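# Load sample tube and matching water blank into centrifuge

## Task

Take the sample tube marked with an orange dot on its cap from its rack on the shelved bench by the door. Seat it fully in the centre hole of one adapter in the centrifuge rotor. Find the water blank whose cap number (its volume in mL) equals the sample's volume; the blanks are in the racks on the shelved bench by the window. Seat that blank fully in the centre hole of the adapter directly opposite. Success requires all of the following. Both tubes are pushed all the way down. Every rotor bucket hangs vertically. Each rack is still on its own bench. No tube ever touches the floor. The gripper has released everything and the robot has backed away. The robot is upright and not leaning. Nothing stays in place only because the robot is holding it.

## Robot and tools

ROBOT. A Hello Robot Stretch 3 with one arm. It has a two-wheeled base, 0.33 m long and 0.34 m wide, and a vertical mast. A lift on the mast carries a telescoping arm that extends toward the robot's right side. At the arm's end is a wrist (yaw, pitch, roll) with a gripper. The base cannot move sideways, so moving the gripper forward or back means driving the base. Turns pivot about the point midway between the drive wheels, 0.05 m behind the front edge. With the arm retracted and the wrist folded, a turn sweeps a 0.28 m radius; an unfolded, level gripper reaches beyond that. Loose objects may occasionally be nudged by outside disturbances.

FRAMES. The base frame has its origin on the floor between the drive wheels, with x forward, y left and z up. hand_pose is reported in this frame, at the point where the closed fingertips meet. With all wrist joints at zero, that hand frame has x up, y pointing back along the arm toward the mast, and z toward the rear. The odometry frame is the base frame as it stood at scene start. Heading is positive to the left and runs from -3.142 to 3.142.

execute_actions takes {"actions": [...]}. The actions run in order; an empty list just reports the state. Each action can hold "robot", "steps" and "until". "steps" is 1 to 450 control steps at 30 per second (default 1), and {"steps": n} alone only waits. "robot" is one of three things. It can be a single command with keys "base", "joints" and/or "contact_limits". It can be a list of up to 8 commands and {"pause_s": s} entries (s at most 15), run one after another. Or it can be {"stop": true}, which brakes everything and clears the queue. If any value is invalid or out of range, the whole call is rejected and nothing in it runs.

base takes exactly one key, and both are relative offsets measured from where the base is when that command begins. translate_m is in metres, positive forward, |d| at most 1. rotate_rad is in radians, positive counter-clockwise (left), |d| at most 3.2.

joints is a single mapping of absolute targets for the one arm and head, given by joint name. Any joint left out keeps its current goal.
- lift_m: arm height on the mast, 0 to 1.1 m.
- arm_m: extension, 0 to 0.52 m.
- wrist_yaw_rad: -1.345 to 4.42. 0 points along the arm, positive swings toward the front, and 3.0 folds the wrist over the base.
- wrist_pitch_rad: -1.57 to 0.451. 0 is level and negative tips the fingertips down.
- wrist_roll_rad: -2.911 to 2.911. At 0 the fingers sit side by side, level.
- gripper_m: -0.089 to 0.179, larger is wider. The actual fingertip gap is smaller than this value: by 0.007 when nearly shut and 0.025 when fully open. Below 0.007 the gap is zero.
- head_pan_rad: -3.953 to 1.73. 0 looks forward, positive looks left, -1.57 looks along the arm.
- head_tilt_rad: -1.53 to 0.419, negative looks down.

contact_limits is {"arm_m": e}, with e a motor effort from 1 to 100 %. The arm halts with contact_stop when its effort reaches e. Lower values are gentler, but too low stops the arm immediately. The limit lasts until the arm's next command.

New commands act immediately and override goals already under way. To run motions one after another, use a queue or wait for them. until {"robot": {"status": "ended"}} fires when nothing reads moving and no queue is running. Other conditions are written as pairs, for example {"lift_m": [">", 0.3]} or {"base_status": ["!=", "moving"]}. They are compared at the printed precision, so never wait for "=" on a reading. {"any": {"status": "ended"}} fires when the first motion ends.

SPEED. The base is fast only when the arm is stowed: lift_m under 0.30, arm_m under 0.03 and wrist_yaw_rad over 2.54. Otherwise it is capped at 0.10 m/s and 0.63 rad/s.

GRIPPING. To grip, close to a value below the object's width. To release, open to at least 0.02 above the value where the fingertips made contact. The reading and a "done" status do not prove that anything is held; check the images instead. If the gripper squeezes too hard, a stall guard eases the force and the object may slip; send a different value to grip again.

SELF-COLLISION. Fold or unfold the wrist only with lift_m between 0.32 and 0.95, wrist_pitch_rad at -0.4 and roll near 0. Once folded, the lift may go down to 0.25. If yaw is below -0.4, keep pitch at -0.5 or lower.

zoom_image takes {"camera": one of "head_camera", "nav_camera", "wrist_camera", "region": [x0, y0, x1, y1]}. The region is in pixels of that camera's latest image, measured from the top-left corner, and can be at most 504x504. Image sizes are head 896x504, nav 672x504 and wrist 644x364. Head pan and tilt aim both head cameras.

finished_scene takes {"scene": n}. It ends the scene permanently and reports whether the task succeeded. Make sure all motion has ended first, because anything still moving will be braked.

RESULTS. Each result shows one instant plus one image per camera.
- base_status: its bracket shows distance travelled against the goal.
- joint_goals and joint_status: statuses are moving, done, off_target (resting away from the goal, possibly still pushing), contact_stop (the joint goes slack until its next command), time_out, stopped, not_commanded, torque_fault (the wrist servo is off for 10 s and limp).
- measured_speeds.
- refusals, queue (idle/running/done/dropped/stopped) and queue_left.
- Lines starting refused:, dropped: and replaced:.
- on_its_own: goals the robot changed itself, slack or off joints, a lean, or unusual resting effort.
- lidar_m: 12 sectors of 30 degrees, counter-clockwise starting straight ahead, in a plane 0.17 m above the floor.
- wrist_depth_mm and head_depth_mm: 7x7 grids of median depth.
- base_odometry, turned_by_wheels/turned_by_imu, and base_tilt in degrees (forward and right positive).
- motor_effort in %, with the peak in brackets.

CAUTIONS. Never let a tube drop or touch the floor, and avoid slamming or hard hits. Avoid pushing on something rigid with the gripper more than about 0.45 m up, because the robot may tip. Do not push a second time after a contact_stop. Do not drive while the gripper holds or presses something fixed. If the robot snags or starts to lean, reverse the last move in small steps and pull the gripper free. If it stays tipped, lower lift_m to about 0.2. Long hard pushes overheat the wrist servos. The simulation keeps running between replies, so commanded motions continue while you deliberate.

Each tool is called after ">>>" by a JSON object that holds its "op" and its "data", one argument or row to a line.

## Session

>>> {"op": "execute_actions", "data": {
  "actions": []
}}

Scene clock: 0.00 s.
robot.base_odometry: x=+0.000 y=+0.000 heading=+0.000 (m, m, rad; robot's odometry frame)
robot.turned_by_wheels: +0.000 (rad since the last result)
robot.turned_by_imu: +0.000 (rad since the last result)
robot.base_tilt: forward=-1.3 right=+0.6 (deg)
robot.lidar_m: 1.37 1.37 1.59 1.89 2.25 2.05 1.10 1.09 1.27 1.70 1.78 2.28
robot.head_depth_mm: 2071 2097 2131 2126 2193 2220 2215 / 2013 2053 2075 2085 2110 2156 2156 / 1966 1658 2032 2042 2083 1435 2004 / 1880 1609 1630 1699 1486 1405 1419 / 1591 1586 1585 1922 1456 1366 1387 / 1541 1544 1563 1894 1577 1334 1354 / 1508 1520 1528 1845 1631 1297 1314
robot.base_status: not_commanded
robot.joint_positions: lift_m=+0.592 arm_m=+0.000 wrist_yaw_rad=+2.848 wrist_pitch_rad=-0.415 wrist_roll_rad=-0.011 gripper_m=+0.037 head_pan_rad=-0.006 head_tilt_rad=+0.002
robot.joint_goals: lift_m=+0.592 arm_m=+0.000 wrist_yaw_rad=+2.848 wrist_pitch_rad=-0.415 wrist_roll_rad=-0.011 gripper_m=+0.037 head_pan_rad=-0.006 head_tilt_rad=+0.002
robot.joint_status: lift_m=not_commanded arm_m=not_commanded wrist_yaw_rad=not_commanded wrist_pitch_rad=not_commanded wrist_roll_rad=not_commanded gripper_m=not_commanded head_pan_rad=not_commanded head_tilt_rad=not_commanded
robot.measured_speeds: translate_m=+0.000 rotate_rad=+0.000 lift_m=+0.000 arm_m=+0.000 wrist_yaw_rad=+0.000 wrist_pitch_rad=+0.000 wrist_roll_rad=+0.000 head_pan_rad=+0.000 head_tilt_rad=+0.000
robot: refusals=0 queue=idle queue_left=0
robot.motor_effort: left_wheel=+0 right_wheel=+0 lift_m=+24 arm_m=-1 wrist_yaw_rad=+0 wrist_pitch_rad=+4 wrist_roll_rad=+0 gripper_m=+0 head_pan_rad=+0 head_tilt_rad=+2 (%)
robot.hand_pose: x=+0.0437 y=+0.0702 z=+0.6056 quat_wxyz=(+0.245, +0.702, +0.045, +0.667) (m; robot's base frame)
robot.wrist_depth_mm: - - - - - - - / - - - - - - - / - - - - - - - / - - - - - - - / - - - - - - - / 919 - 965 940 - 918 927 / 818 - 777 799 762 795 788
pictures: head_camera (sideways: a quarter turn clockwise sets it upright), nav_camera (sideways: a quarter turn counterclockwise sets it upright), wrist_camera
camera_calibration (this result's frames):
head_camera: T_world_to_cam=[[-0.0237035, -0.0502789, -0.998454, 1.3187], [-0.0211249, 0.998537, -0.0497816, 0.070671], [0.999496, 0.0199122, -0.024731, -0.0129567], [0, 0, 0, 1]] pos_world=[0.0457009, -0.00400671, 1.31986]
nav_camera: T_world_to_cam=[[-0.00533274, 0.003254, 0.99998, -1.26466], [0.0150757, -0.999881, 0.00333408, 0.0433055], [0.999872, 0.0150932, 0.00528305, -0.0531002], [0, 0, 0, 1]] pos_world=[0.0456964, 0.048217, 1.26477]
wrist_camera: T_world_to_cam=[[0.972142, -0.234175, -0.0100599, -0.01041], [-0.133313, -0.517107, -0.845475, 0.587934], [0.192787, 0.823263, -0.53392, 0.423875], [0, 0, 0, 1]] pos_world=[0.00678133, -0.0473739, 0.723295]
Images, in order (width x height): head_camera 896x504, nav_camera 672x504, wrist_camera 644x364.

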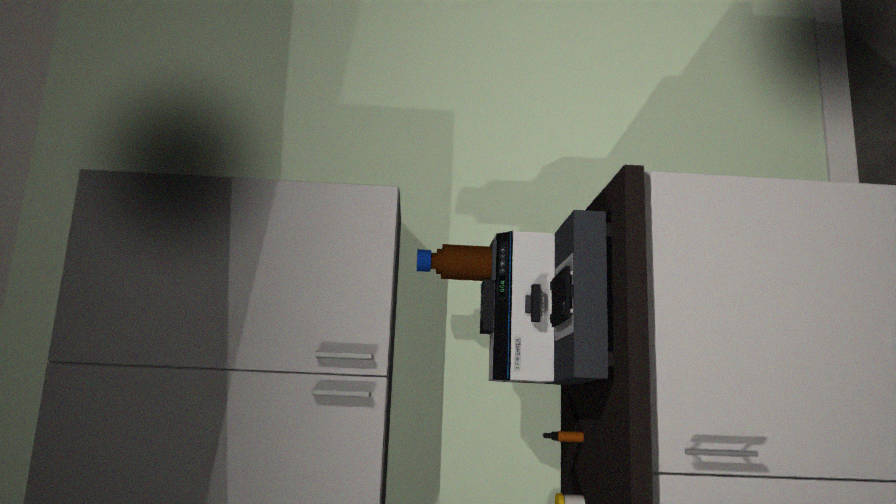

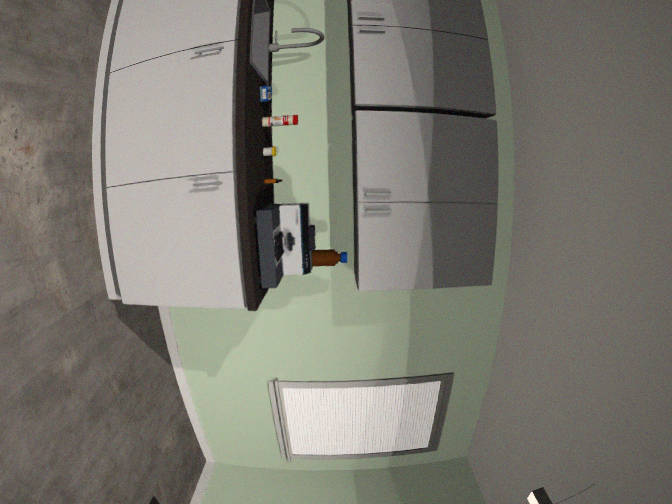

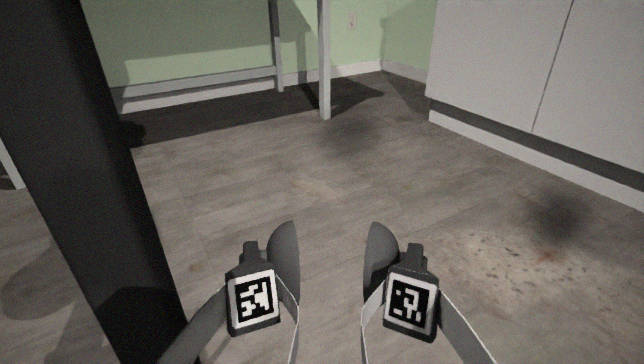

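>>> {"op": "execute_actions", "data": {
  "actions": [
    {"robot":{"joints":{"head_pan_rad":-1.57,"head_tilt_rad":-0.4}},"steps":200,"until":{"robot":{"status":"ended"}}}
  ]
}}

>>> {"op": "execute_actions", "data": {
  "actions": [
    {"robot":{"joints":{"head_pan_rad":-3.14}},"steps":200,"until":{"robot":{"status":"ended"}}}
  ]
}}

>>> {"op": "execute_actions", "data": {
  "actions": [
    {"robot":{"joints":{"head_pan_rad":1.57}},"steps":300,"until":{"robot":{"status":"ended"}}}
  ]
}}

Scene clock: 5.00 s.
robot.base_odometry: x=+0.000 y=+0.000 heading=+0.000 (m, m, rad; robot's odometry frame)
robot.turned_by_wheels: +0.000 (rad since the last result)
robot.turned_by_imu: +0.001 (rad since the last result)
robot.base_tilt: forward=-1.3 right=+0.6 (deg)
robot.lidar_m: 1.37 1.37 1.59 1.89 2.24 2.05 1.10 1.09 1.27 1.70 1.78 2.29
robot.head_depth_mm: 2270 2429 2633 2858 2241 1758 1428 / 2189 2393 2503 2730 2126 1744 1421 / 2167 2313 2126 2660 2241 1733 1418 / 2145 2271 2121 2675 2200 1722 1410 / 2091 2248 2069 1951 2130 1710 1403 / 2031 2195 2031 2486 2173 1709 1400 / 2031 2184 2011 2500 2174 1710 1400
robot.base_status: not_commanded
robot.joint_positions: lift_m=+0.592 arm_m=+0.000 wrist_yaw_rad=+2.848 wrist_pitch_rad=-0.415 wrist_roll_rad=-0.011 gripper_m=+0.037 head_pan_rad=-1.563 head_tilt_rad=-0.395
robot.joint_goals: lift_m=+0.592 arm_m=+0.000 wrist_yaw_rad=+2.848 wrist_pitch_rad=-0.415 wrist_roll_rad=-0.011 gripper_m=+0.037 head_pan_rad=-1.570 head_tilt_rad=-0.400
robot.joint_status: lift_m=not_commanded arm_m=not_commanded wrist_yaw_rad=not_commanded wrist_pitch_rad=not_commanded wrist_roll_rad=not_commanded gripper_m=not_commanded head_pan_rad=done head_tilt_rad=done
robot.measured_speeds: translate_m=+0.000 rotate_rad=+0.000 lift_m=+0.000 arm_m=+0.000 wrist_yaw_rad=+0.000 wrist_pitch_rad=+0.000 wrist_roll_rad=+0.000 head_pan_rad=+0.000 head_tilt_rad=+0.000
robot: refusals=0 queue=done queue_left=0
robot.motor_effort: left_wheel=+0(0) right_wheel=+1(0) lift_m=+24(23) arm_m=+0(1) wrist_yaw_rad=+0(0) wrist_pitch_rad=+4(4) wrist_roll_rad=+0(0) gripper_m=+0(0) head_pan_rad=-3(34) head_tilt_rad=-2(18) (%)
robot.hand_pose: x=+0.0437 y=+0.0702 z=+0.6056 quat_wxyz=(+0.245, +0.702, +0.045, +0.667) (m; robot's base frame)
robot.wrist_depth_mm: - - - - - - - / - - - - - - - / - - - - - - - / - - - - - - - / - - - - - - - / 919 - 967 920 - 922 922 / 797 - 781 794 769 790 778
pictures: head_camera (sideways: a quarter turn clockwise sets it upright), nav_camera (sideways: a quarter turn counterclockwise sets it upright), wrist_camera
camera_calibration (this result's frames):
head_camera: T_world_to_cam=[[-0.0536968, 0.406589, -0.912032, 1.20587], [0.997991, 0.0526052, -0.0353061, 0.0455866], [0.0336226, -0.912095, -0.408597, 0.492573], [0, 0, 0, 1]] pos_world=[0.00269496, -0.0434194, 1.30267]
nav_camera: T_world_to_cam=[[0.00628078, -0.381051, 0.924533, -1.166], [-0.999563, -0.0291144, -0.00520917, 0.0606167], [0.0289022, -0.924096, -0.381067, 0.455709], [0, 0, 0, 1]] pos_world=[0.0547426, -0.0214226, 1.25198]
wrist_camera: T_world_to_cam=[[0.972142, -0.234175, -0.0100598, -0.01041], [-0.133313, -0.517107, -0.845475, 0.587934], [0.192787, 0.823263, -0.53392, 0.423875], [0, 0, 0, 1]] pos_world=[0.00678135, -0.047374, 0.723295]
Images, in order (width x height): head_camera 896x504, nav_camera 672x504, wrist_camera 644x364.

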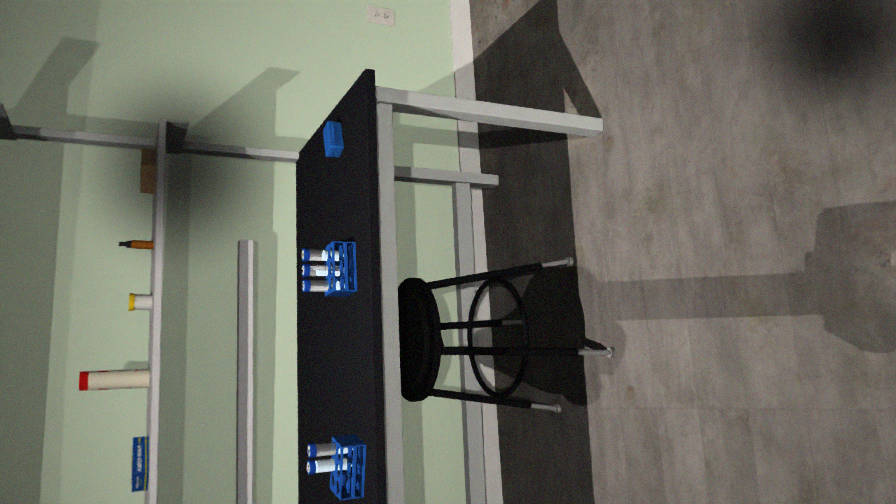

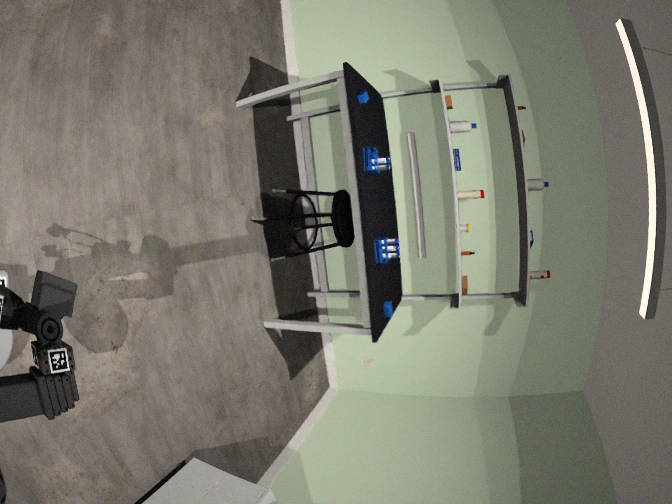

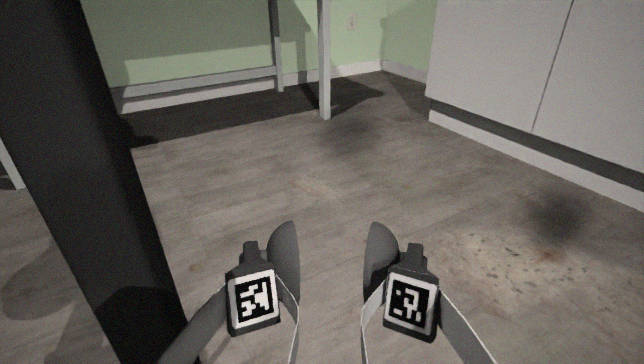

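Scene clock: 6.37 s.
robot.base_odometry: x=+0.000 y=+0.000 heading=+0.000 (m, m, rad; robot's odometry frame)
robot.turned_by_wheels: +0.000 (rad since the last result)
robot.turned_by_imu: +0.000 (rad since the last result)
robot.base_tilt: forward=-1.2 right=+0.5 (deg)
robot.lidar_m: 1.38 1.37 1.59 1.89 2.24 2.06 1.09 1.09 1.27 1.70 1.78 2.28
robot.head_depth_mm: 1695 1805 1947 2150 2253 1758 1427 / 1651 1776 1936 2123 2224 1742 1408 / 1611 1750 1909 2064 2215 1728 1403 / 1582 1701 1846 2020 2125 1722 1409 / 1568 1687 1805 1953 2043 1609 1412 / 1529 1638 1735 1568 1290 1385 1407 / 1458 1495 1585 1180 1236 1355 1390
robot.base_status: not_commanded
robot.joint_positions: lift_m=+0.592 arm_m=+0.000 wrist_yaw_rad=+2.848 wrist_pitch_rad=-0.415 wrist_roll_rad=-0.011 gripper_m=+0.037 head_pan_rad=-3.133 head_tilt_rad=-0.395
robot.joint_goals: lift_m=+0.592 arm_m=+0.000 wrist_yaw_rad=+2.848 wrist_pitch_rad=-0.415 wrist_roll_rad=-0.011 gripper_m=+0.037 head_pan_rad=-3.140 head_tilt_rad=-0.400
robot.joint_status: lift_m=not_commanded arm_m=not_commanded wrist_yaw_rad=not_commanded wrist_pitch_rad=not_commanded wrist_roll_rad=not_commanded gripper_m=not_commanded head_pan_rad=done head_tilt_rad=done
robot.measured_speeds: translate_m=+0.000 rotate_rad=+0.000 lift_m=+0.000 arm_m=+0.000 wrist_yaw_rad=+0.000 wrist_pitch_rad=+0.000 wrist_roll_rad=+0.000 head_pan_rad=+0.000 head_tilt_rad=+0.000
robot: refusals=0 queue=done queue_left=0
robot.motor_effort: left_wheel=+0(0) right_wheel=+0(0) lift_m=+23(24) arm_m=-1(1) wrist_yaw_rad=+1(0) wrist_pitch_rad=+4(4) wrist_roll_rad=+0(0) gripper_m=+0(0) head_pan_rad=-3(35) head_tilt_rad=-1(2) (%)
robot.hand_pose: x=+0.0437 y=+0.0702 z=+0.6056 quat_wxyz=(+0.245, +0.702, +0.045, +0.667) (m; robot's base frame)
robot.wrist_depth_mm: - - - - - - - / - - - - - - - / - - - - - - - / - - - - - - - / - - - - - - - / 959 - 960 924 - 928 926 / 801 - 777 803 770 789 791
pictures: head_camera (sideways: a quarter turn clockwise sets it upright), nav_camera (sideways: a quarter turn counterclockwise sets it upright), wrist_camera
camera_calibration (this result's frames):
head_camera: T_world_to_cam=[[0.406671, 0.0540187, -0.911976, 1.20299], [0.0533973, -0.997949, -0.0353, 0.0513408], [-0.912013, -0.0343416, -0.408721, 0.498503], [0, 0, 0, 1]] pos_world=[-0.0373222, 0.00337081, 1.30266]
nav_camera: T_world_to_cam=[[-0.381172, -0.0065825, 0.924481, -1.16357], [-0.0299023, 0.999539, -0.00521204, 0.0547055], [-0.924021, -0.0296308, -0.381193, 0.461686], [0, 0, 0, 1]] pos_world=[-0.0152774, -0.0486594, 1.25198]
wrist_camera: T_world_to_cam=[[0.972142, -0.234175, -0.0100598, -0.0104101], [-0.133313, -0.517107, -0.845475, 0.587934], [0.192787, 0.823263, -0.53392, 0.423875], [0, 0, 0, 1]] pos_world=[0.00678135, -0.047374, 0.723295]
Images, in order (width x height): head_camera 896x504, nav_camera 672x504, wrist_camera 644x364.

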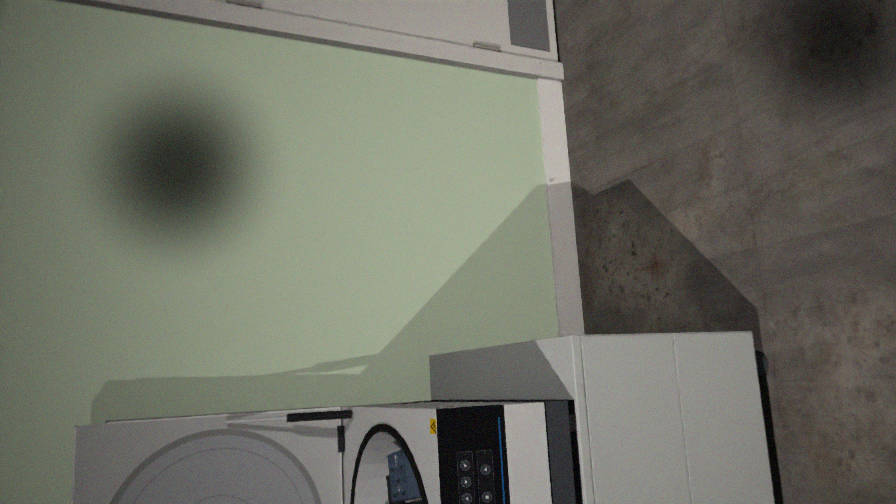

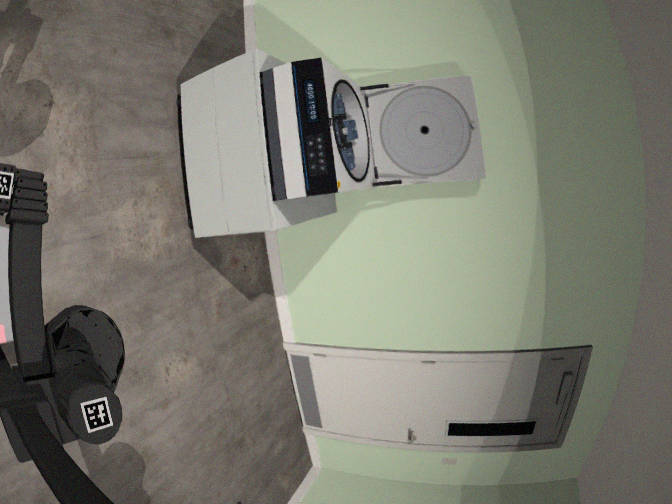

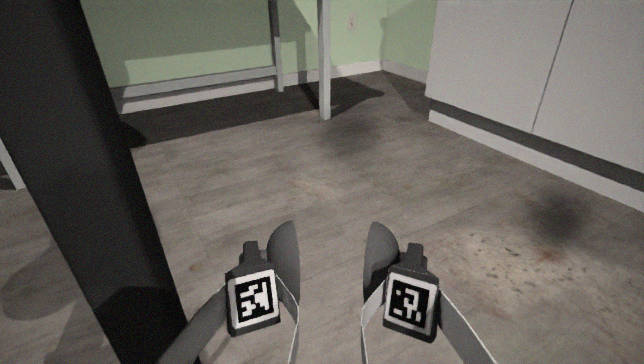

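Scene clock: 9.20 s.
robot.base_odometry: x=+0.000 y=+0.000 heading=+0.000 (m, m, rad; robot's odometry frame)
robot.turned_by_wheels: +0.000 (rad since the last result)
robot.turned_by_imu: +0.000 (rad since the last result)
robot.base_tilt: forward=-1.4 right=+0.6 (deg)
robot.lidar_m: 1.37 1.37 1.59 1.89 2.25 2.05 1.10 1.10 1.27 1.70 1.78 2.28
robot.head_depth_mm: 2218 2412 2602 2765 2167 1749 1418 / 2164 2337 1953 2811 2165 1744 1413 / 2155 2293 2131 2655 2208 1729 1421 / 2101 2256 2115 2602 2221 1709 1405 / 2068 2221 2059 2580 2193 1705 1403 / 2000 2148 2053 2520 2190 1701 1393 / 1969 2120 1685 2456 2169 1681 1397
robot.base_status: not_commanded
robot.joint_positions: lift_m=+0.592 arm_m=+0.000 wrist_yaw_rad=+2.848 wrist_pitch_rad=-0.415 wrist_roll_rad=-0.011 gripper_m=+0.037 head_pan_rad=+1.563 head_tilt_rad=-0.395
robot.joint_goals: lift_m=+0.592 arm_m=+0.000 wrist_yaw_rad=+2.848 wrist_pitch_rad=-0.415 wrist_roll_rad=-0.011 gripper_m=+0.037 head_pan_rad=+1.570 head_tilt_rad=-0.400
robot.joint_status: lift_m=not_commanded arm_m=not_commanded wrist_yaw_rad=not_commanded wrist_pitch_rad=not_commanded wrist_roll_rad=not_commanded gripper_m=not_commanded head_pan_rad=done head_tilt_rad=done
robot.measured_speeds: translate_m=+0.000 rotate_rad=+0.000 lift_m=+0.000 arm_m=+0.000 wrist_yaw_rad=+0.000 wrist_pitch_rad=+0.000 wrist_roll_rad=+0.000 head_pan_rad=+0.000 head_tilt_rad=+0.000
robot: refusals=0 queue=done queue_left=0
robot.motor_effort: left_wheel=+0(0) right_wheel=+0(0) lift_m=+24(24) arm_m=-1(1) wrist_yaw_rad=+0(0) wrist_pitch_rad=+4(4) wrist_roll_rad=+0(0) gripper_m=+0(0) head_pan_rad=+2(35) head_tilt_rad=-2(2) (%)
robot.hand_pose: x=+0.0437 y=+0.0702 z=+0.6056 quat_wxyz=(+0.245, +0.702, +0.045, +0.667) (m; robot's base frame)
robot.wrist_depth_mm: - - - - - - - / - - - - - - - / - - - - - - - / - - - - - - - / - - - - - - - / 927 - 964 923 - 920 907 / 814 - 780 802 774 792 794
pictures: head_camera (sideways: a quarter turn clockwise sets it upright), nav_camera (sideways: a quarter turn counterclockwise sets it upright), wrist_camera
camera_calibration (this result's frames):
head_camera: T_world_to_cam=[[0.0471574, -0.407524, -0.911976, 1.20519], [-0.998707, -0.0365713, -0.0353, 0.0577586], [-0.0189666, 0.912462, -0.408721, 0.493056], [0, 0, 0, 1]] pos_world=[0.0102021, 0.0433592, 1.30266]
nav_camera: T_world_to_cam=[[-0.000157677, 0.381228, 0.924481, -1.1659], [0.999901, 0.0130528, -0.00521204, 0.0484237], [-0.014054, 0.924389, -0.381193, 0.456135], [0, 0, 0, 1]] pos_world=[-0.0421922, 0.0221944, 1.25198]
wrist_camera: T_world_to_cam=[[0.972142, -0.234175, -0.0100598, -0.01041], [-0.133313, -0.517107, -0.845475, 0.587934], [0.192787, 0.823263, -0.53392, 0.423875], [0, 0, 0, 1]] pos_world=[0.00678135, -0.047374, 0.723295]
Images, in order (width x height): head_camera 896x504, nav_camera 672x504, wrist_camera 644x364.

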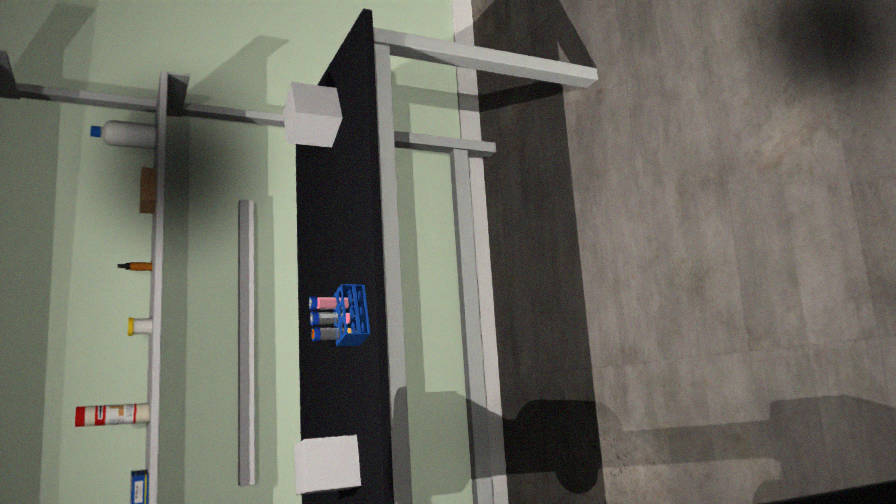

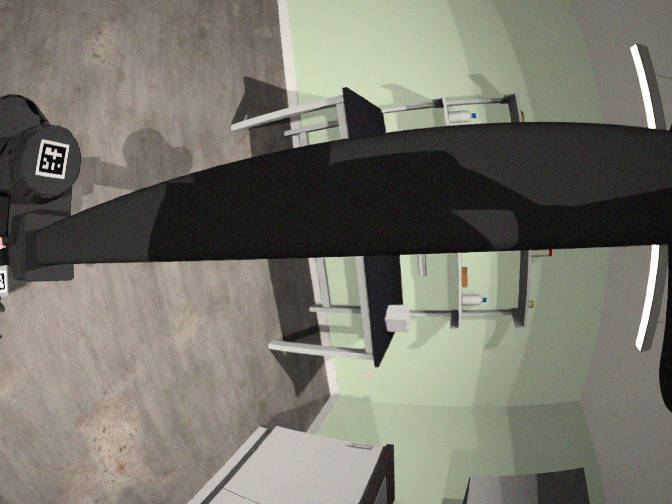

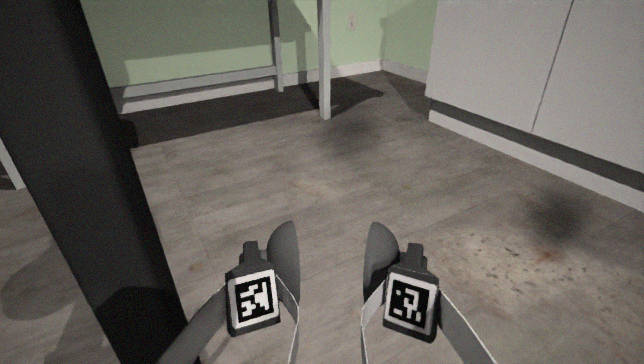

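>>> {"op": "zoom_image", "data": {
  "camera": "head_camera",
  "region": [290,270,390,360]
}}

Region (290, 270, 390, 360) of head_camera's 896x504 image, scaled by 5.040, with more detail than that image has; it fills the top 454 rows of this view, and the rest is white.

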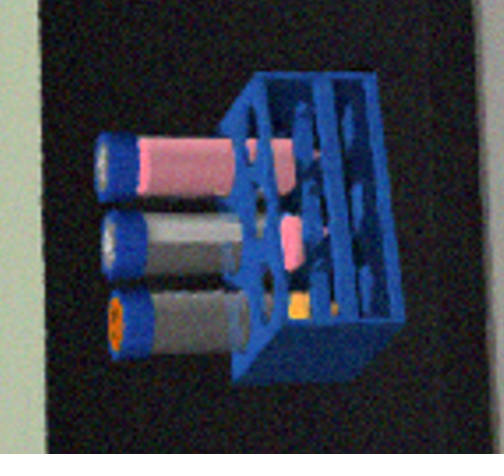

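>>> {"op": "execute_actions", "data": {
  "actions": [
    {"robot":[{"joints":{"lift_m":0.27,"head_pan_rad":-1.57,"head_tilt_rad":-0.7}},{"base":{"rotate_rad":1.6}},{"base":{"translate_m":0.85}},{"base":{"translate_m":0.8}},{"base":{"rotate_rad":1.54}},{"joints":{"lift_m":0.9}},{"joints":{"wrist_yaw_rad":0.0,"gripper_m":0.08}},{"joints":{"lift_m":1.09,"wrist_pitch_rad":-1.57}}],"steps":450,"until":{"robot":{"status":"ended"}}},
    {"steps":450,"until":{"robot":{"status":"ended"}}}
  ]
}}

Scene clock: 38.37 s.
robot.base_odometry: x=-0.048 y=+1.649 heading=+3.141 (m, m, rad; robot's odometry frame)
robot.turned_by_wheels: +3.141 (rad since the last result)
robot.turned_by_imu: +3.282 (rad since the last result)
robot.base_tilt: forward=-1.2 right=+0.7 (deg)
robot.lidar_m: 0.83 2.19 2.12 3.27 1.67 1.08 0.56 1.29 0.71 0.65 0.65 0.81
robot.head_depth_mm: 669 744 870 787 657 562 489 / 664 738 862 788 656 559 488 / 658 733 856 786 654 558 489 / 655 725 850 783 651 559 486 / 649 721 840 784 651 556 487 / 644 719 830 779 648 556 485 / 641 716 828 777 649 554 485
robot.base_status: done (rotate_rad +1.5399 of +1.5400)
robot.joint_positions: lift_m=+0.453 arm_m=+0.000 wrist_yaw_rad=+2.848 wrist_pitch_rad=-0.416 wrist_roll_rad=-0.011 gripper_m=+0.037 head_pan_rad=-1.568 head_tilt_rad=-0.696
robot.joint_goals: lift_m=+0.453 arm_m=+0.000 wrist_yaw_rad=+2.848 wrist_pitch_rad=-0.416 wrist_roll_rad=-0.011 gripper_m=+0.037 head_pan_rad=-1.570 head_tilt_rad=-0.700
robot.joint_status: lift_m=contact_stop arm_m=not_commanded wrist_yaw_rad=not_commanded wrist_pitch_rad=not_commanded wrist_roll_rad=not_commanded gripper_m=not_commanded head_pan_rad=done head_tilt_rad=done
robot.measured_speeds: translate_m=+0.000 rotate_rad=+0.000 lift_m=-0.002 arm_m=+0.000 wrist_yaw_rad=+0.000 wrist_pitch_rad=+0.000 wrist_roll_rad=+0.000 head_pan_rad=+0.000 head_tilt_rad=+0.000
robot: refusals=0 queue=dropped queue_left=0
robot.on_its_own: lift_m is slack since a contact_stop, until your next command for it (your +0.900 is given up)
robot.motor_effort: left_wheel=-2(53) right_wheel=+4(12) lift_m=+24(49) arm_m=-1(1) wrist_yaw_rad=+0(2) wrist_pitch_rad=+4(5) wrist_roll_rad=+0(0) gripper_m=+1(1) head_pan_rad=-1(35) head_tilt_rad=-2(16) (%)
robot.hand_pose: x=+0.0437 y=+0.0700 z=+0.4660 quat_wxyz=(+0.246, +0.702, +0.045, +0.667) (m; robot's base frame)
robot.wrist_depth_mm: - - - - - - - / - - - - - - - / - - - - - - - / - - - - - - - / 934 935 911 902 923 892 882 / 757 - 782 754 - 743 740 / 662 - 627 644 623 644 638
pictures: head_camera (sideways: a quarter turn clockwise sets it upright), nav_camera (sideways: a quarter turn counterclockwise sets it upright), wrist_camera
dropped: robot: command 5 of its queue: lift_m: contact_stop
camera_calibration (this result's frames):
head_camera: T_world_to_cam=[[-0.0524538, 0.658983, -0.750327, 0.995016], [0.998214, 0.0561177, -0.020497, 0.0262945], [0.0285995, -0.750062, -0.660749, 0.820667], [0, 0, 0, 1]] pos_world=[0.00247415, -0.041623, 1.28938]
nav_camera: T_world_to_cam=[[0.00517997, -0.638082, 0.769951, -0.964414], [-0.999702, -0.0216628, -0.011227, 0.0684489], [0.0238431, -0.769664, -0.638004, 0.790043], [0, 0, 0, 1]] pos_world=[0.054587, -0.00582507, 1.24737]
wrist_camera: T_world_to_cam=[[0.972133, -0.234207, -0.0102098, -0.0117384], [-0.133614, -0.517761, -0.845027, 0.469703], [0.192625, 0.822843, -0.534626, 0.349833], [0, 0, 0, 1]] pos_world=[0.00678366, -0.0474131, 0.583822]
Images, in order (width x height): head_camera 896x504, nav_camera 672x504, wrist_camera 644x364.

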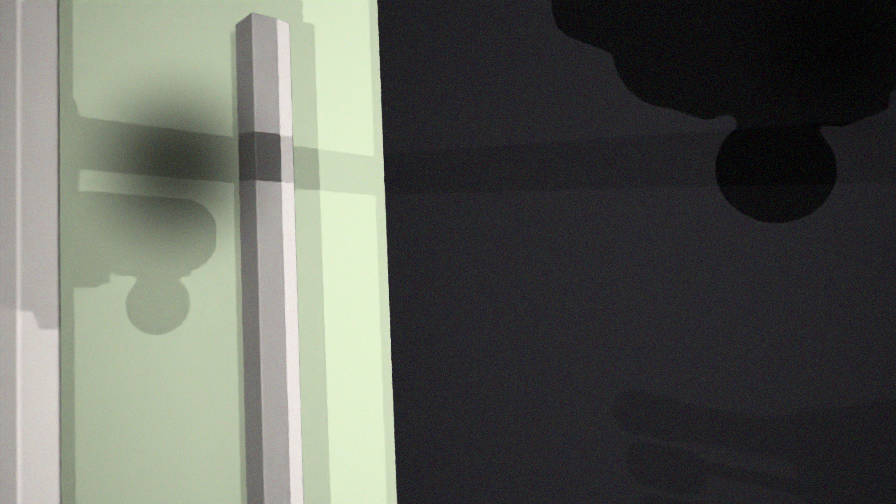

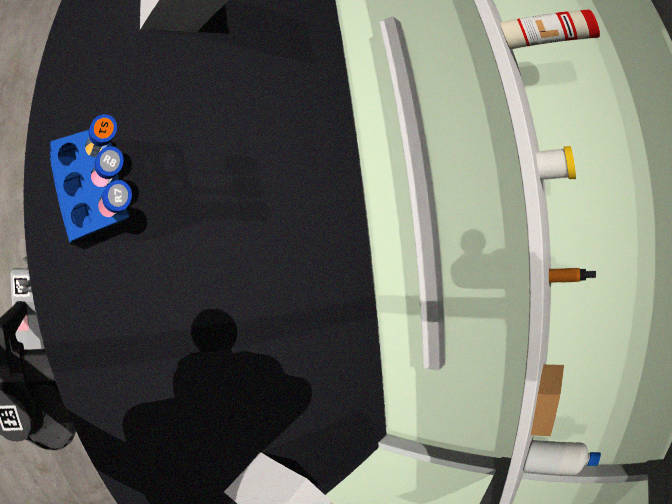

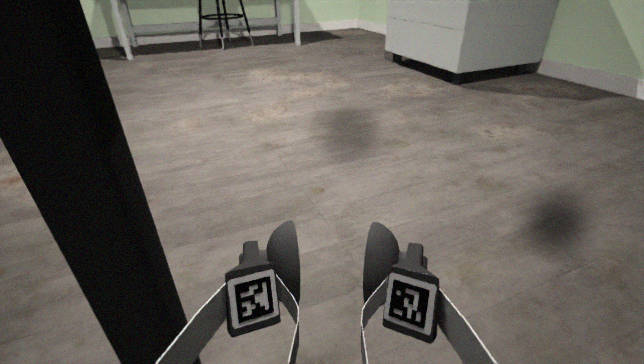

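>>> {"op": "execute_actions", "data": {
  "actions": [
    {"robot":[{"joints":{"lift_m":0.3}},{"base":{"rotate_rad":0.5}},{"base":{"translate_m":0.5}},{"base":{"rotate_rad":-0.64}},{"joints":{"head_tilt_rad":-0.9,"head_pan_rad":-1.9}}],"steps":450,"until":{"robot":{"status":"ended"}}}
  ]
}}

Scene clock: 57.57 s.
robot.base_odometry: x=-0.487 y=+1.410 heading=+3.001 (m, m, rad; robot's odometry frame)
robot.turned_by_wheels: -0.140 (rad since the last result)
robot.turned_by_imu: -0.139 (rad since the last result)
robot.base_tilt: forward=-1.2 right=+0.7 (deg)
robot.lidar_m: 0.39 1.70 1.68 1.94 3.40 1.72 1.47 1.05 0.97 0.82 0.82 0.42
robot.head_depth_mm: 1101 896 751 584 581 1257 1138 / 1080 897 753 554 554 1240 1150 / 1045 891 751 647 571 1200 - / 1002 895 750 647 570 516 - / 969 893 749 646 569 508 1096 / 910 892 750 647 568 507 478 / 864 891 750 648 513 508 465
robot.base_status: done (rotate_rad -0.6399 of -0.6400)
robot.joint_positions: lift_m=+0.301 arm_m=+0.000 wrist_yaw_rad=+2.848 wrist_pitch_rad=-0.416 wrist_roll_rad=-0.011 gripper_m=+0.037 head_pan_rad=-1.893 head_tilt_rad=-0.888
robot.joint_goals: lift_m=+0.300 arm_m=+0.000 wrist_yaw_rad=+2.848 wrist_pitch_rad=-0.416 wrist_roll_rad=-0.011 gripper_m=+0.037 head_pan_rad=-1.900 head_tilt_rad=-0.900
robot.joint_status: lift_m=done arm_m=not_commanded wrist_yaw_rad=not_commanded wrist_pitch_rad=not_commanded wrist_roll_rad=not_commanded gripper_m=not_commanded head_pan_rad=done head_tilt_rad=done
robot.measured_speeds: translate_m=+0.000 rotate_rad=+0.000 lift_m=+0.000 arm_m=+0.000 wrist_yaw_rad=+0.000 wrist_pitch_rad=+0.000 wrist_roll_rad=+0.000 head_pan_rad=+0.000 head_tilt_rad=+0.000
robot: refusals=0 queue=done queue_left=0
robot.motor_effort: left_wheel=+2(6) right_wheel=-2(8) lift_m=+11(19) arm_m=-2(1) wrist_yaw_rad=+0(0) wrist_pitch_rad=+5(5) wrist_roll_rad=+0(0) gripper_m=+0(0) head_pan_rad=-2(24) head_tilt_rad=-3(13) (%)
robot.hand_pose: x=+0.0437 y=+0.0700 z=+0.3138 quat_wxyz=(+0.246, +0.702, +0.045, +0.667) (m; robot's base frame)
robot.wrist_depth_mm: - - - - - - - / - - - - - - - / - - - - - - - / 816 837 844 841 813 826 816 / 678 694 671 670 690 660 654 / 569 - 581 557 - 554 555 / 483 - - 477 465 474 473
pictures: head_camera (sideways: a quarter turn clockwise sets it upright), nav_camera (sideways: a quarter turn counterclockwise sets it upright), wrist_camera
camera_calibration (this result's frames):
head_camera: T_world_to_cam=[[0.202305, 0.765855, -0.610359, 0.811069], [0.964798, -0.262801, -0.00996863, 0.0127877], [-0.168038, -0.586857, -0.792062, 0.992639], [0, 0, 0, 1]] pos_world=[-0.00961993, -0.0352638, 1.2814]
nav_camera: T_world_to_cam=[[-0.24174, -0.734883, 0.633648, -0.78528], [-0.953487, 0.301081, -0.0145766, 0.0725245], [-0.180067, -0.607699, -0.773484, 0.96749], [0, 0, 0, 1]] pos_world=[0.0535311, -0.0109821, 1.24699]
wrist_camera: T_world_to_cam=[[0.972134, -0.234205, -0.0102098, -0.0132937], [-0.133613, -0.517762, -0.845027, 0.341046], [0.192623, 0.822843, -0.534627, 0.268441], [0, 0, 0, 1]] pos_world=[0.00678346, -0.0474182, 0.431573]
Images, in order (width x height): head_camera 896x504, nav_camera 672x504, wrist_camera 644x364.

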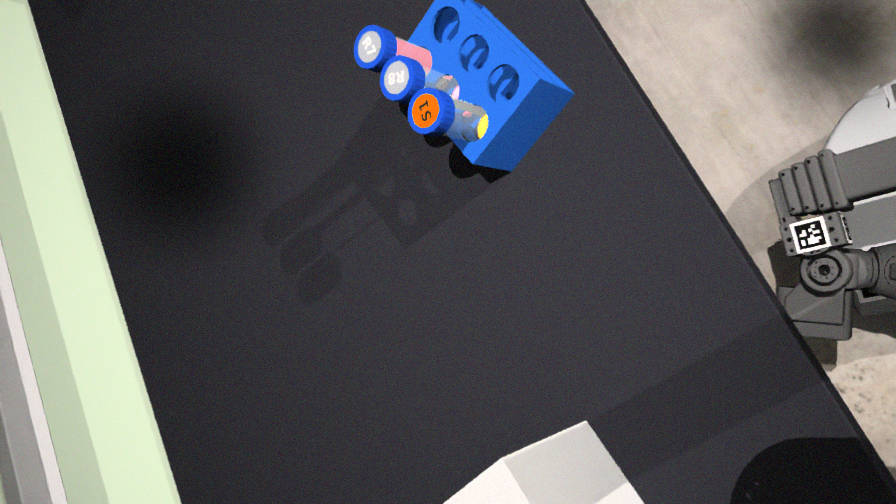

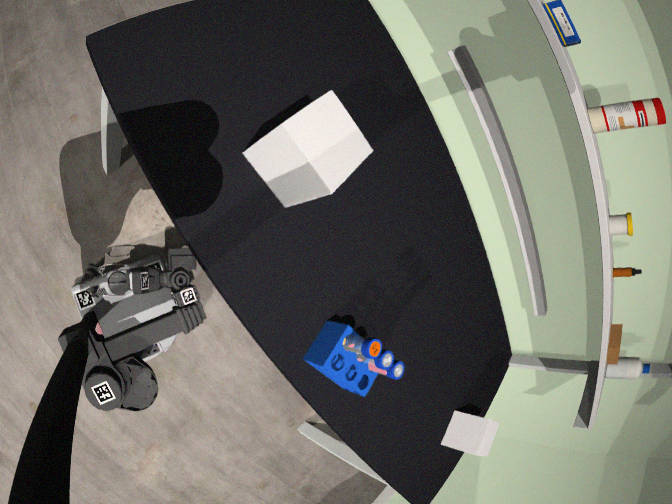

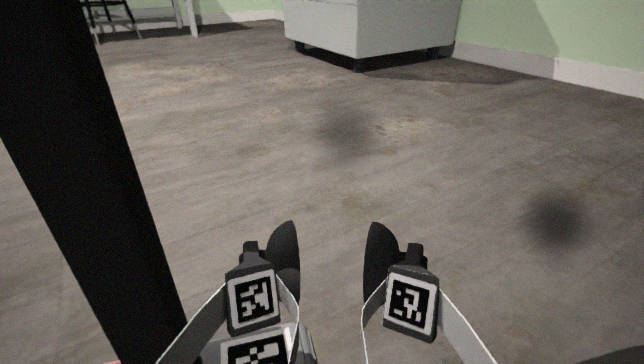

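>>> {"op": "execute_actions", "data": {
  "actions": [
    {"robot":[{"base":{"rotate_rad":0.88}},{"base":{"translate_m":0.35}},{"base":{"rotate_rad":-0.6}},{"base":{"translate_m":-0.56}},{"joints":{"head_tilt_rad":-0.9,"head_pan_rad":-1.57}}],"steps":450,"until":{"robot":{"status":"ended"}}}
  ]
}}

Scene clock: 83.93 s.
robot.base_odometry: x=-0.198 y=+1.251 heading=-3.003 (m, m, rad; robot's odometry frame)
robot.turned_by_wheels: +0.280 (rad since the last result)
robot.turned_by_imu: +0.285 (rad since the last result)
robot.base_tilt: forward=-0.6 right=+0.7 (deg)
robot.lidar_m: 1.96 1.70 1.80 2.92 1.70 1.24 1.19 0.86 1.06 1.02 1.06 0.72
robot.head_depth_mm: 1100 894 752 677 1408 1255 1137 / 1097 893 749 662 1407 1260 1161 / 1067 890 749 649 1419 1260 - / 1063 893 753 634 1385 1254 - / 1034 891 635 609 1364 1260 1122 / 1027 890 750 622 1345 1261 1135 / 1000 890 749 645 1338 1255 1128
robot.base_status: moving (translate_m -0.5532 of -0.5600)
robot.joint_positions: lift_m=+0.301 arm_m=+0.000 wrist_yaw_rad=+2.848 wrist_pitch_rad=-0.416 wrist_roll_rad=-0.011 gripper_m=+0.037 head_pan_rad=-1.893 head_tilt_rad=-0.889
robot.joint_goals: lift_m=+0.300 arm_m=+0.000 wrist_yaw_rad=+2.848 wrist_pitch_rad=-0.416 wrist_roll_rad=-0.011 gripper_m=+0.037 head_pan_rad=-1.900 head_tilt_rad=-0.900
robot.joint_status: lift_m=done arm_m=not_commanded wrist_yaw_rad=not_commanded wrist_pitch_rad=not_commanded wrist_roll_rad=not_commanded gripper_m=not_commanded head_pan_rad=done head_tilt_rad=done
robot.measured_speeds: translate_m=-0.048 rotate_rad=+0.000 lift_m=+0.000 arm_m=+0.000 wrist_yaw_rad=+0.000 wrist_pitch_rad=+0.000 wrist_roll_rad=+0.000 head_pan_rad=+0.000 head_tilt_rad=+0.000
robot: refusals=0 queue=running queue_left=1
robot.motor_effort: left_wheel=+3(7) right_wheel=-1(9) lift_m=+11(11) arm_m=-1(1) wrist_yaw_rad=+0(0) wrist_pitch_rad=+5(5) wrist_roll_rad=+0(0) gripper_m=+0(0) head_pan_rad=-3(2) head_tilt_rad=-4(3) (%)
robot.hand_pose: x=+0.0437 y=+0.0700 z=+0.3138 quat_wxyz=(+0.246, +0.702, +0.045, +0.667) (m; robot's base frame)
robot.wrist_depth_mm: - - - - - - - / - - - - - - - / - - - - - - - / 813 856 847 833 827 819 795 / 681 685 673 667 691 657 663 / 569 - 577 552 - 548 549 / 486 - - 482 462 482 475
pictures: head_camera (sideways: a quarter turn clockwise sets it upright), nav_camera (sideways: a quarter turn counterclockwise sets it upright), wrist_camera
camera_calibration (this result's frames):
head_camera: T_world_to_cam=[[0.202646, 0.766055, -0.609995, 0.810593], [0.964713, -0.263114, -0.00994284, 0.0127547], [-0.168115, -0.586456, -0.792343, 0.993004], [0, 0, 0, 1]] pos_world=[-0.00962854, -0.0352496, 1.28138]
nav_camera: T_world_to_cam=[[-0.242074, -0.73508, 0.633291, -0.784814], [-0.953386, 0.301401, -0.014584, 0.0725335], [-0.180154, -0.607301, -0.773776, 0.96787], [0, 0, 0, 1]] pos_world=[0.0535354, -0.0109737, 1.24699]
wrist_camera: T_world_to_cam=[[0.972134, -0.234204, -0.0102098, -0.0132952], [-0.133613, -0.517762, -0.845027, 0.341042], [0.192622, 0.822843, -0.534626, 0.268447], [0, 0, 0, 1]] pos_world=[0.00678335, -0.0474253, 0.431572]
Images, in order (width x height): head_camera 896x504, nav_camera 672x504, wrist_camera 644x364.

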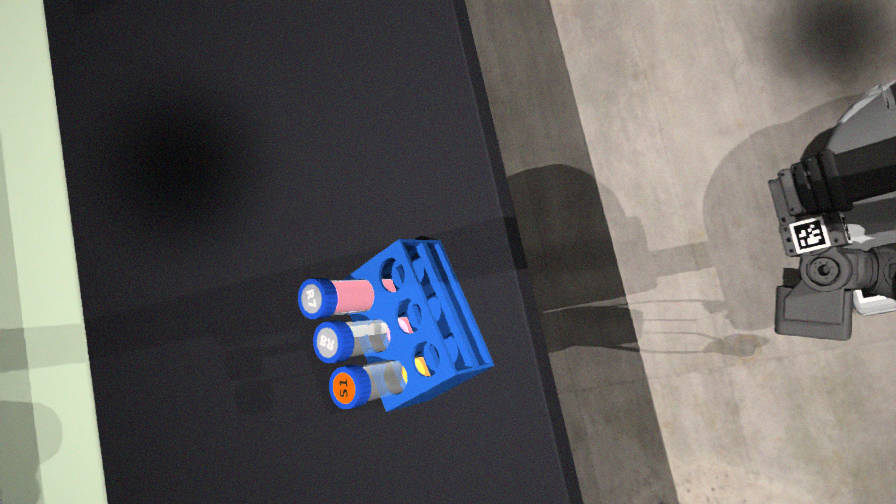

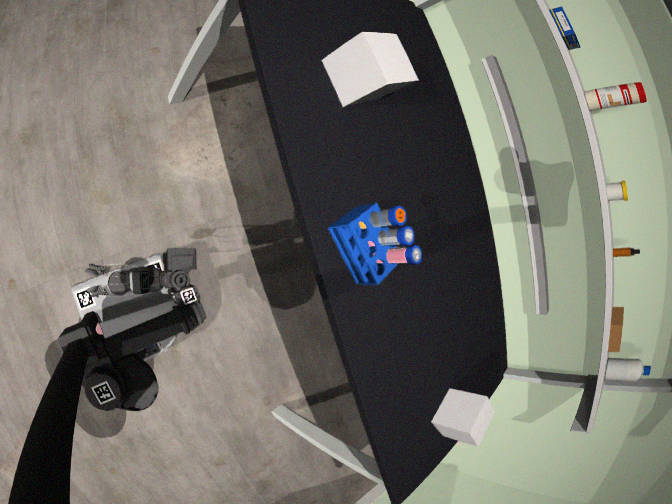

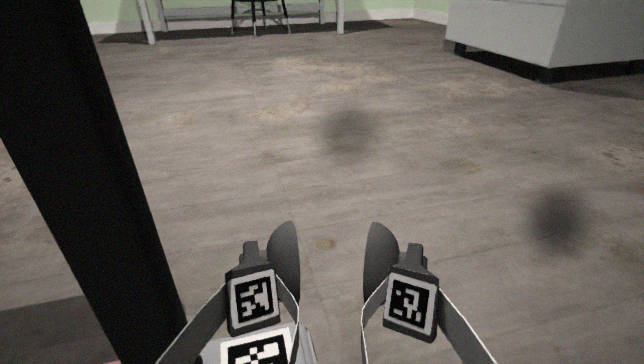

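>>> {"op": "execute_actions", "data": {
  "actions": [
    {"steps":60,"until":{"robot":{"status":"ended"}}},
    {"robot":[{"joints":{"lift_m":0.9,"head_pan_rad":-1.57,"head_tilt_rad":-0.95}},{"joints":{"wrist_yaw_rad":0.0,"gripper_m":0.075}},{"joints":{"lift_m":1.09,"wrist_pitch_rad":-1.57}},{"joints":{"arm_m":0.36}}],"steps":450,"until":{"robot":{"status":"ended"}}}
  ]
}}

Scene clock: 102.10 s.
robot.base_odometry: x=-0.191 y=+1.252 heading=-3.003 (m, m, rad; robot's odometry frame)
robot.turned_by_wheels: +0.000 (rad since the last result)
robot.turned_by_imu: +0.003 (rad since the last result)
robot.base_tilt: forward=-1.1 right=+0.8 (deg)
robot.lidar_m: 1.97 1.71 1.81 2.92 1.69 1.23 1.19 0.85 1.07 1.02 1.06 0.73
robot.head_depth_mm: 991 824 711 623 1373 1246 1128 / 990 804 631 613 1371 1235 1159 / 975 830 630 614 1376 1239 1165 / 989 807 696 623 1373 1242 1158 / 991 827 708 633 1367 1240 1127 / 990 827 710 632 1388 1240 1132 / 988 807 687 632 1376 1235 1123
robot.base_status: done (translate_m -0.5600 of -0.5600)
robot.joint_positions: lift_m=+1.089 arm_m=+0.360 wrist_yaw_rad=+0.000 wrist_pitch_rad=-1.565 wrist_roll_rad=-0.011 gripper_m=+0.075 head_pan_rad=-1.577 head_tilt_rad=-0.938
robot.joint_goals: lift_m=+1.090 arm_m=+0.360 wrist_yaw_rad=+0.000 wrist_pitch_rad=-1.570 wrist_roll_rad=-0.011 gripper_m=+0.075 head_pan_rad=-1.570 head_tilt_rad=-0.950
robot.joint_status: lift_m=done arm_m=done wrist_yaw_rad=done wrist_pitch_rad=done wrist_roll_rad=not_commanded gripper_m=done head_pan_rad=done head_tilt_rad=done
robot.measured_speeds: translate_m=+0.000 rotate_rad=+0.000 lift_m=+0.000 arm_m=+0.000 wrist_yaw_rad=+0.000 wrist_pitch_rad=+0.000 wrist_roll_rad=+0.000 head_pan_rad=+0.000 head_tilt_rad=+0.000
robot: refusals=0 queue=done queue_left=0
robot.motor_effort: left_wheel=+2(2) right_wheel=-2(3) lift_m=+32(33) arm_m=+4(4) wrist_yaw_rad=+0(4) wrist_pitch_rad=-2(5) wrist_roll_rad=+0(0) gripper_m=+0(80) head_pan_rad=+3(25) head_tilt_rad=-3(9) (%)
robot.hand_pose: x=-0.0216 y=-0.4821 z=+0.9718 quat_wxyz=(+0.504, +0.501, -0.499, -0.496) (m; robot's base frame)
robot.wrist_depth_mm: 362 356 355 350 345 344 340 / 348 364 360 355 352 347 345 / 338 373 371 364 360 355 351 / 385 378 373 369 363 359 356 / 390 384 379 310 312 366 364 / 396 390 - 324 372 376 372 / - - - - - - -
pictures: head_camera (sideways: a quarter turn clockwise sets it upright), nav_camera (sideways: a quarter turn counterclockwise sets it upright), wrist_camera
camera_calibration (this result's frames):
head_camera: T_world_to_cam=[[-0.0453867, 0.820323, -0.570097, 0.760124], [0.998709, 0.0502816, -0.00715838, 0.00892169], [0.0227932, -0.569686, -0.821546, 1.02981], [0, 0, 0, 1]] pos_world=[0.00211673, -0.037329, 1.27944]
nav_camera: T_world_to_cam=[[-0.0017252, -0.804315, 0.594201, -0.735349], [-0.99984, -0.009205, -0.0153629, 0.07383], [0.0178262, -0.594132, -0.80417, 1.00618], [0, 0, 0, 1]] pos_world=[0.0546131, 0.00703182, 1.24722]
wrist_camera: T_world_to_cam=[[-0.998375, -0.0130832, -0.055459, 0.0355622], [-0.0208226, 0.989739, 0.141362, 0.373146], [0.0530405, 0.142287, -0.988403, 1.19697], [0, 0, 0, 1]] pos_world=[-0.0202136, -0.539165, 1.13231]
Images, in order (width x height): head_camera 896x504, nav_camera 672x504, wrist_camera 644x364.

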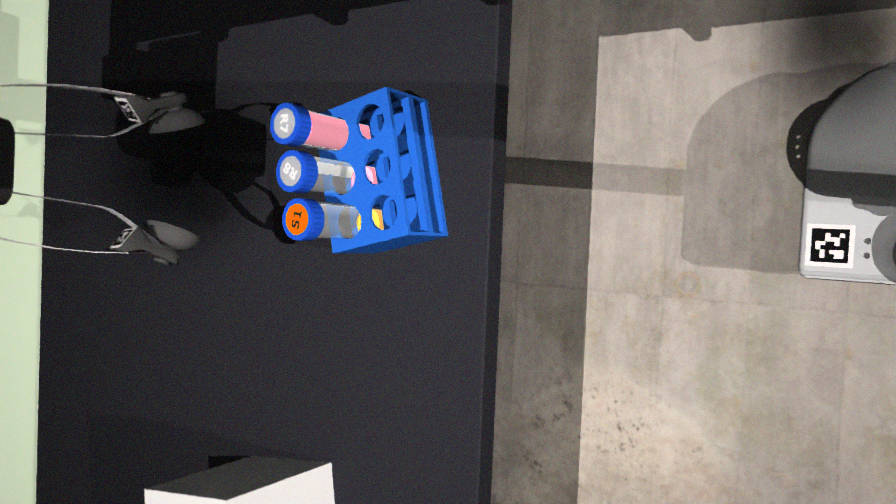

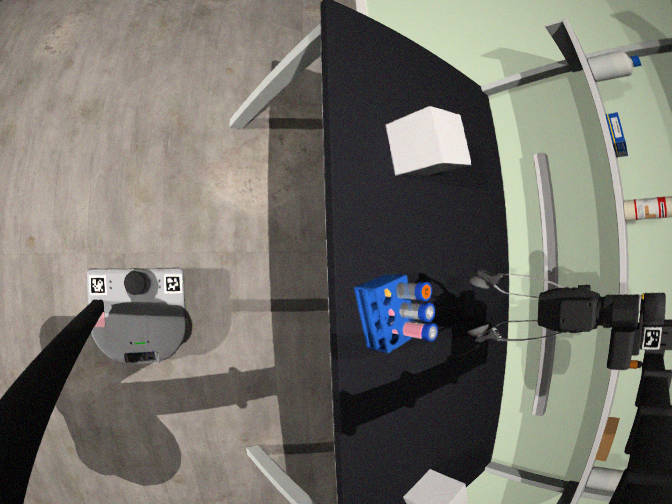

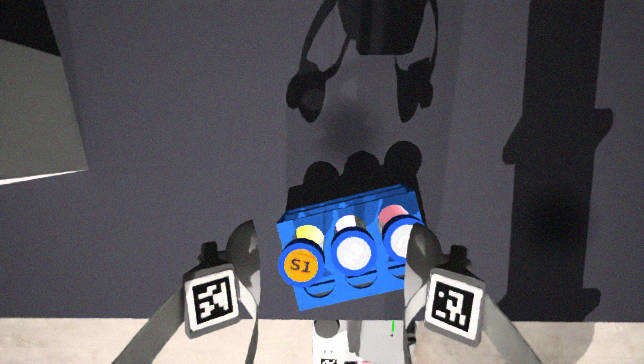

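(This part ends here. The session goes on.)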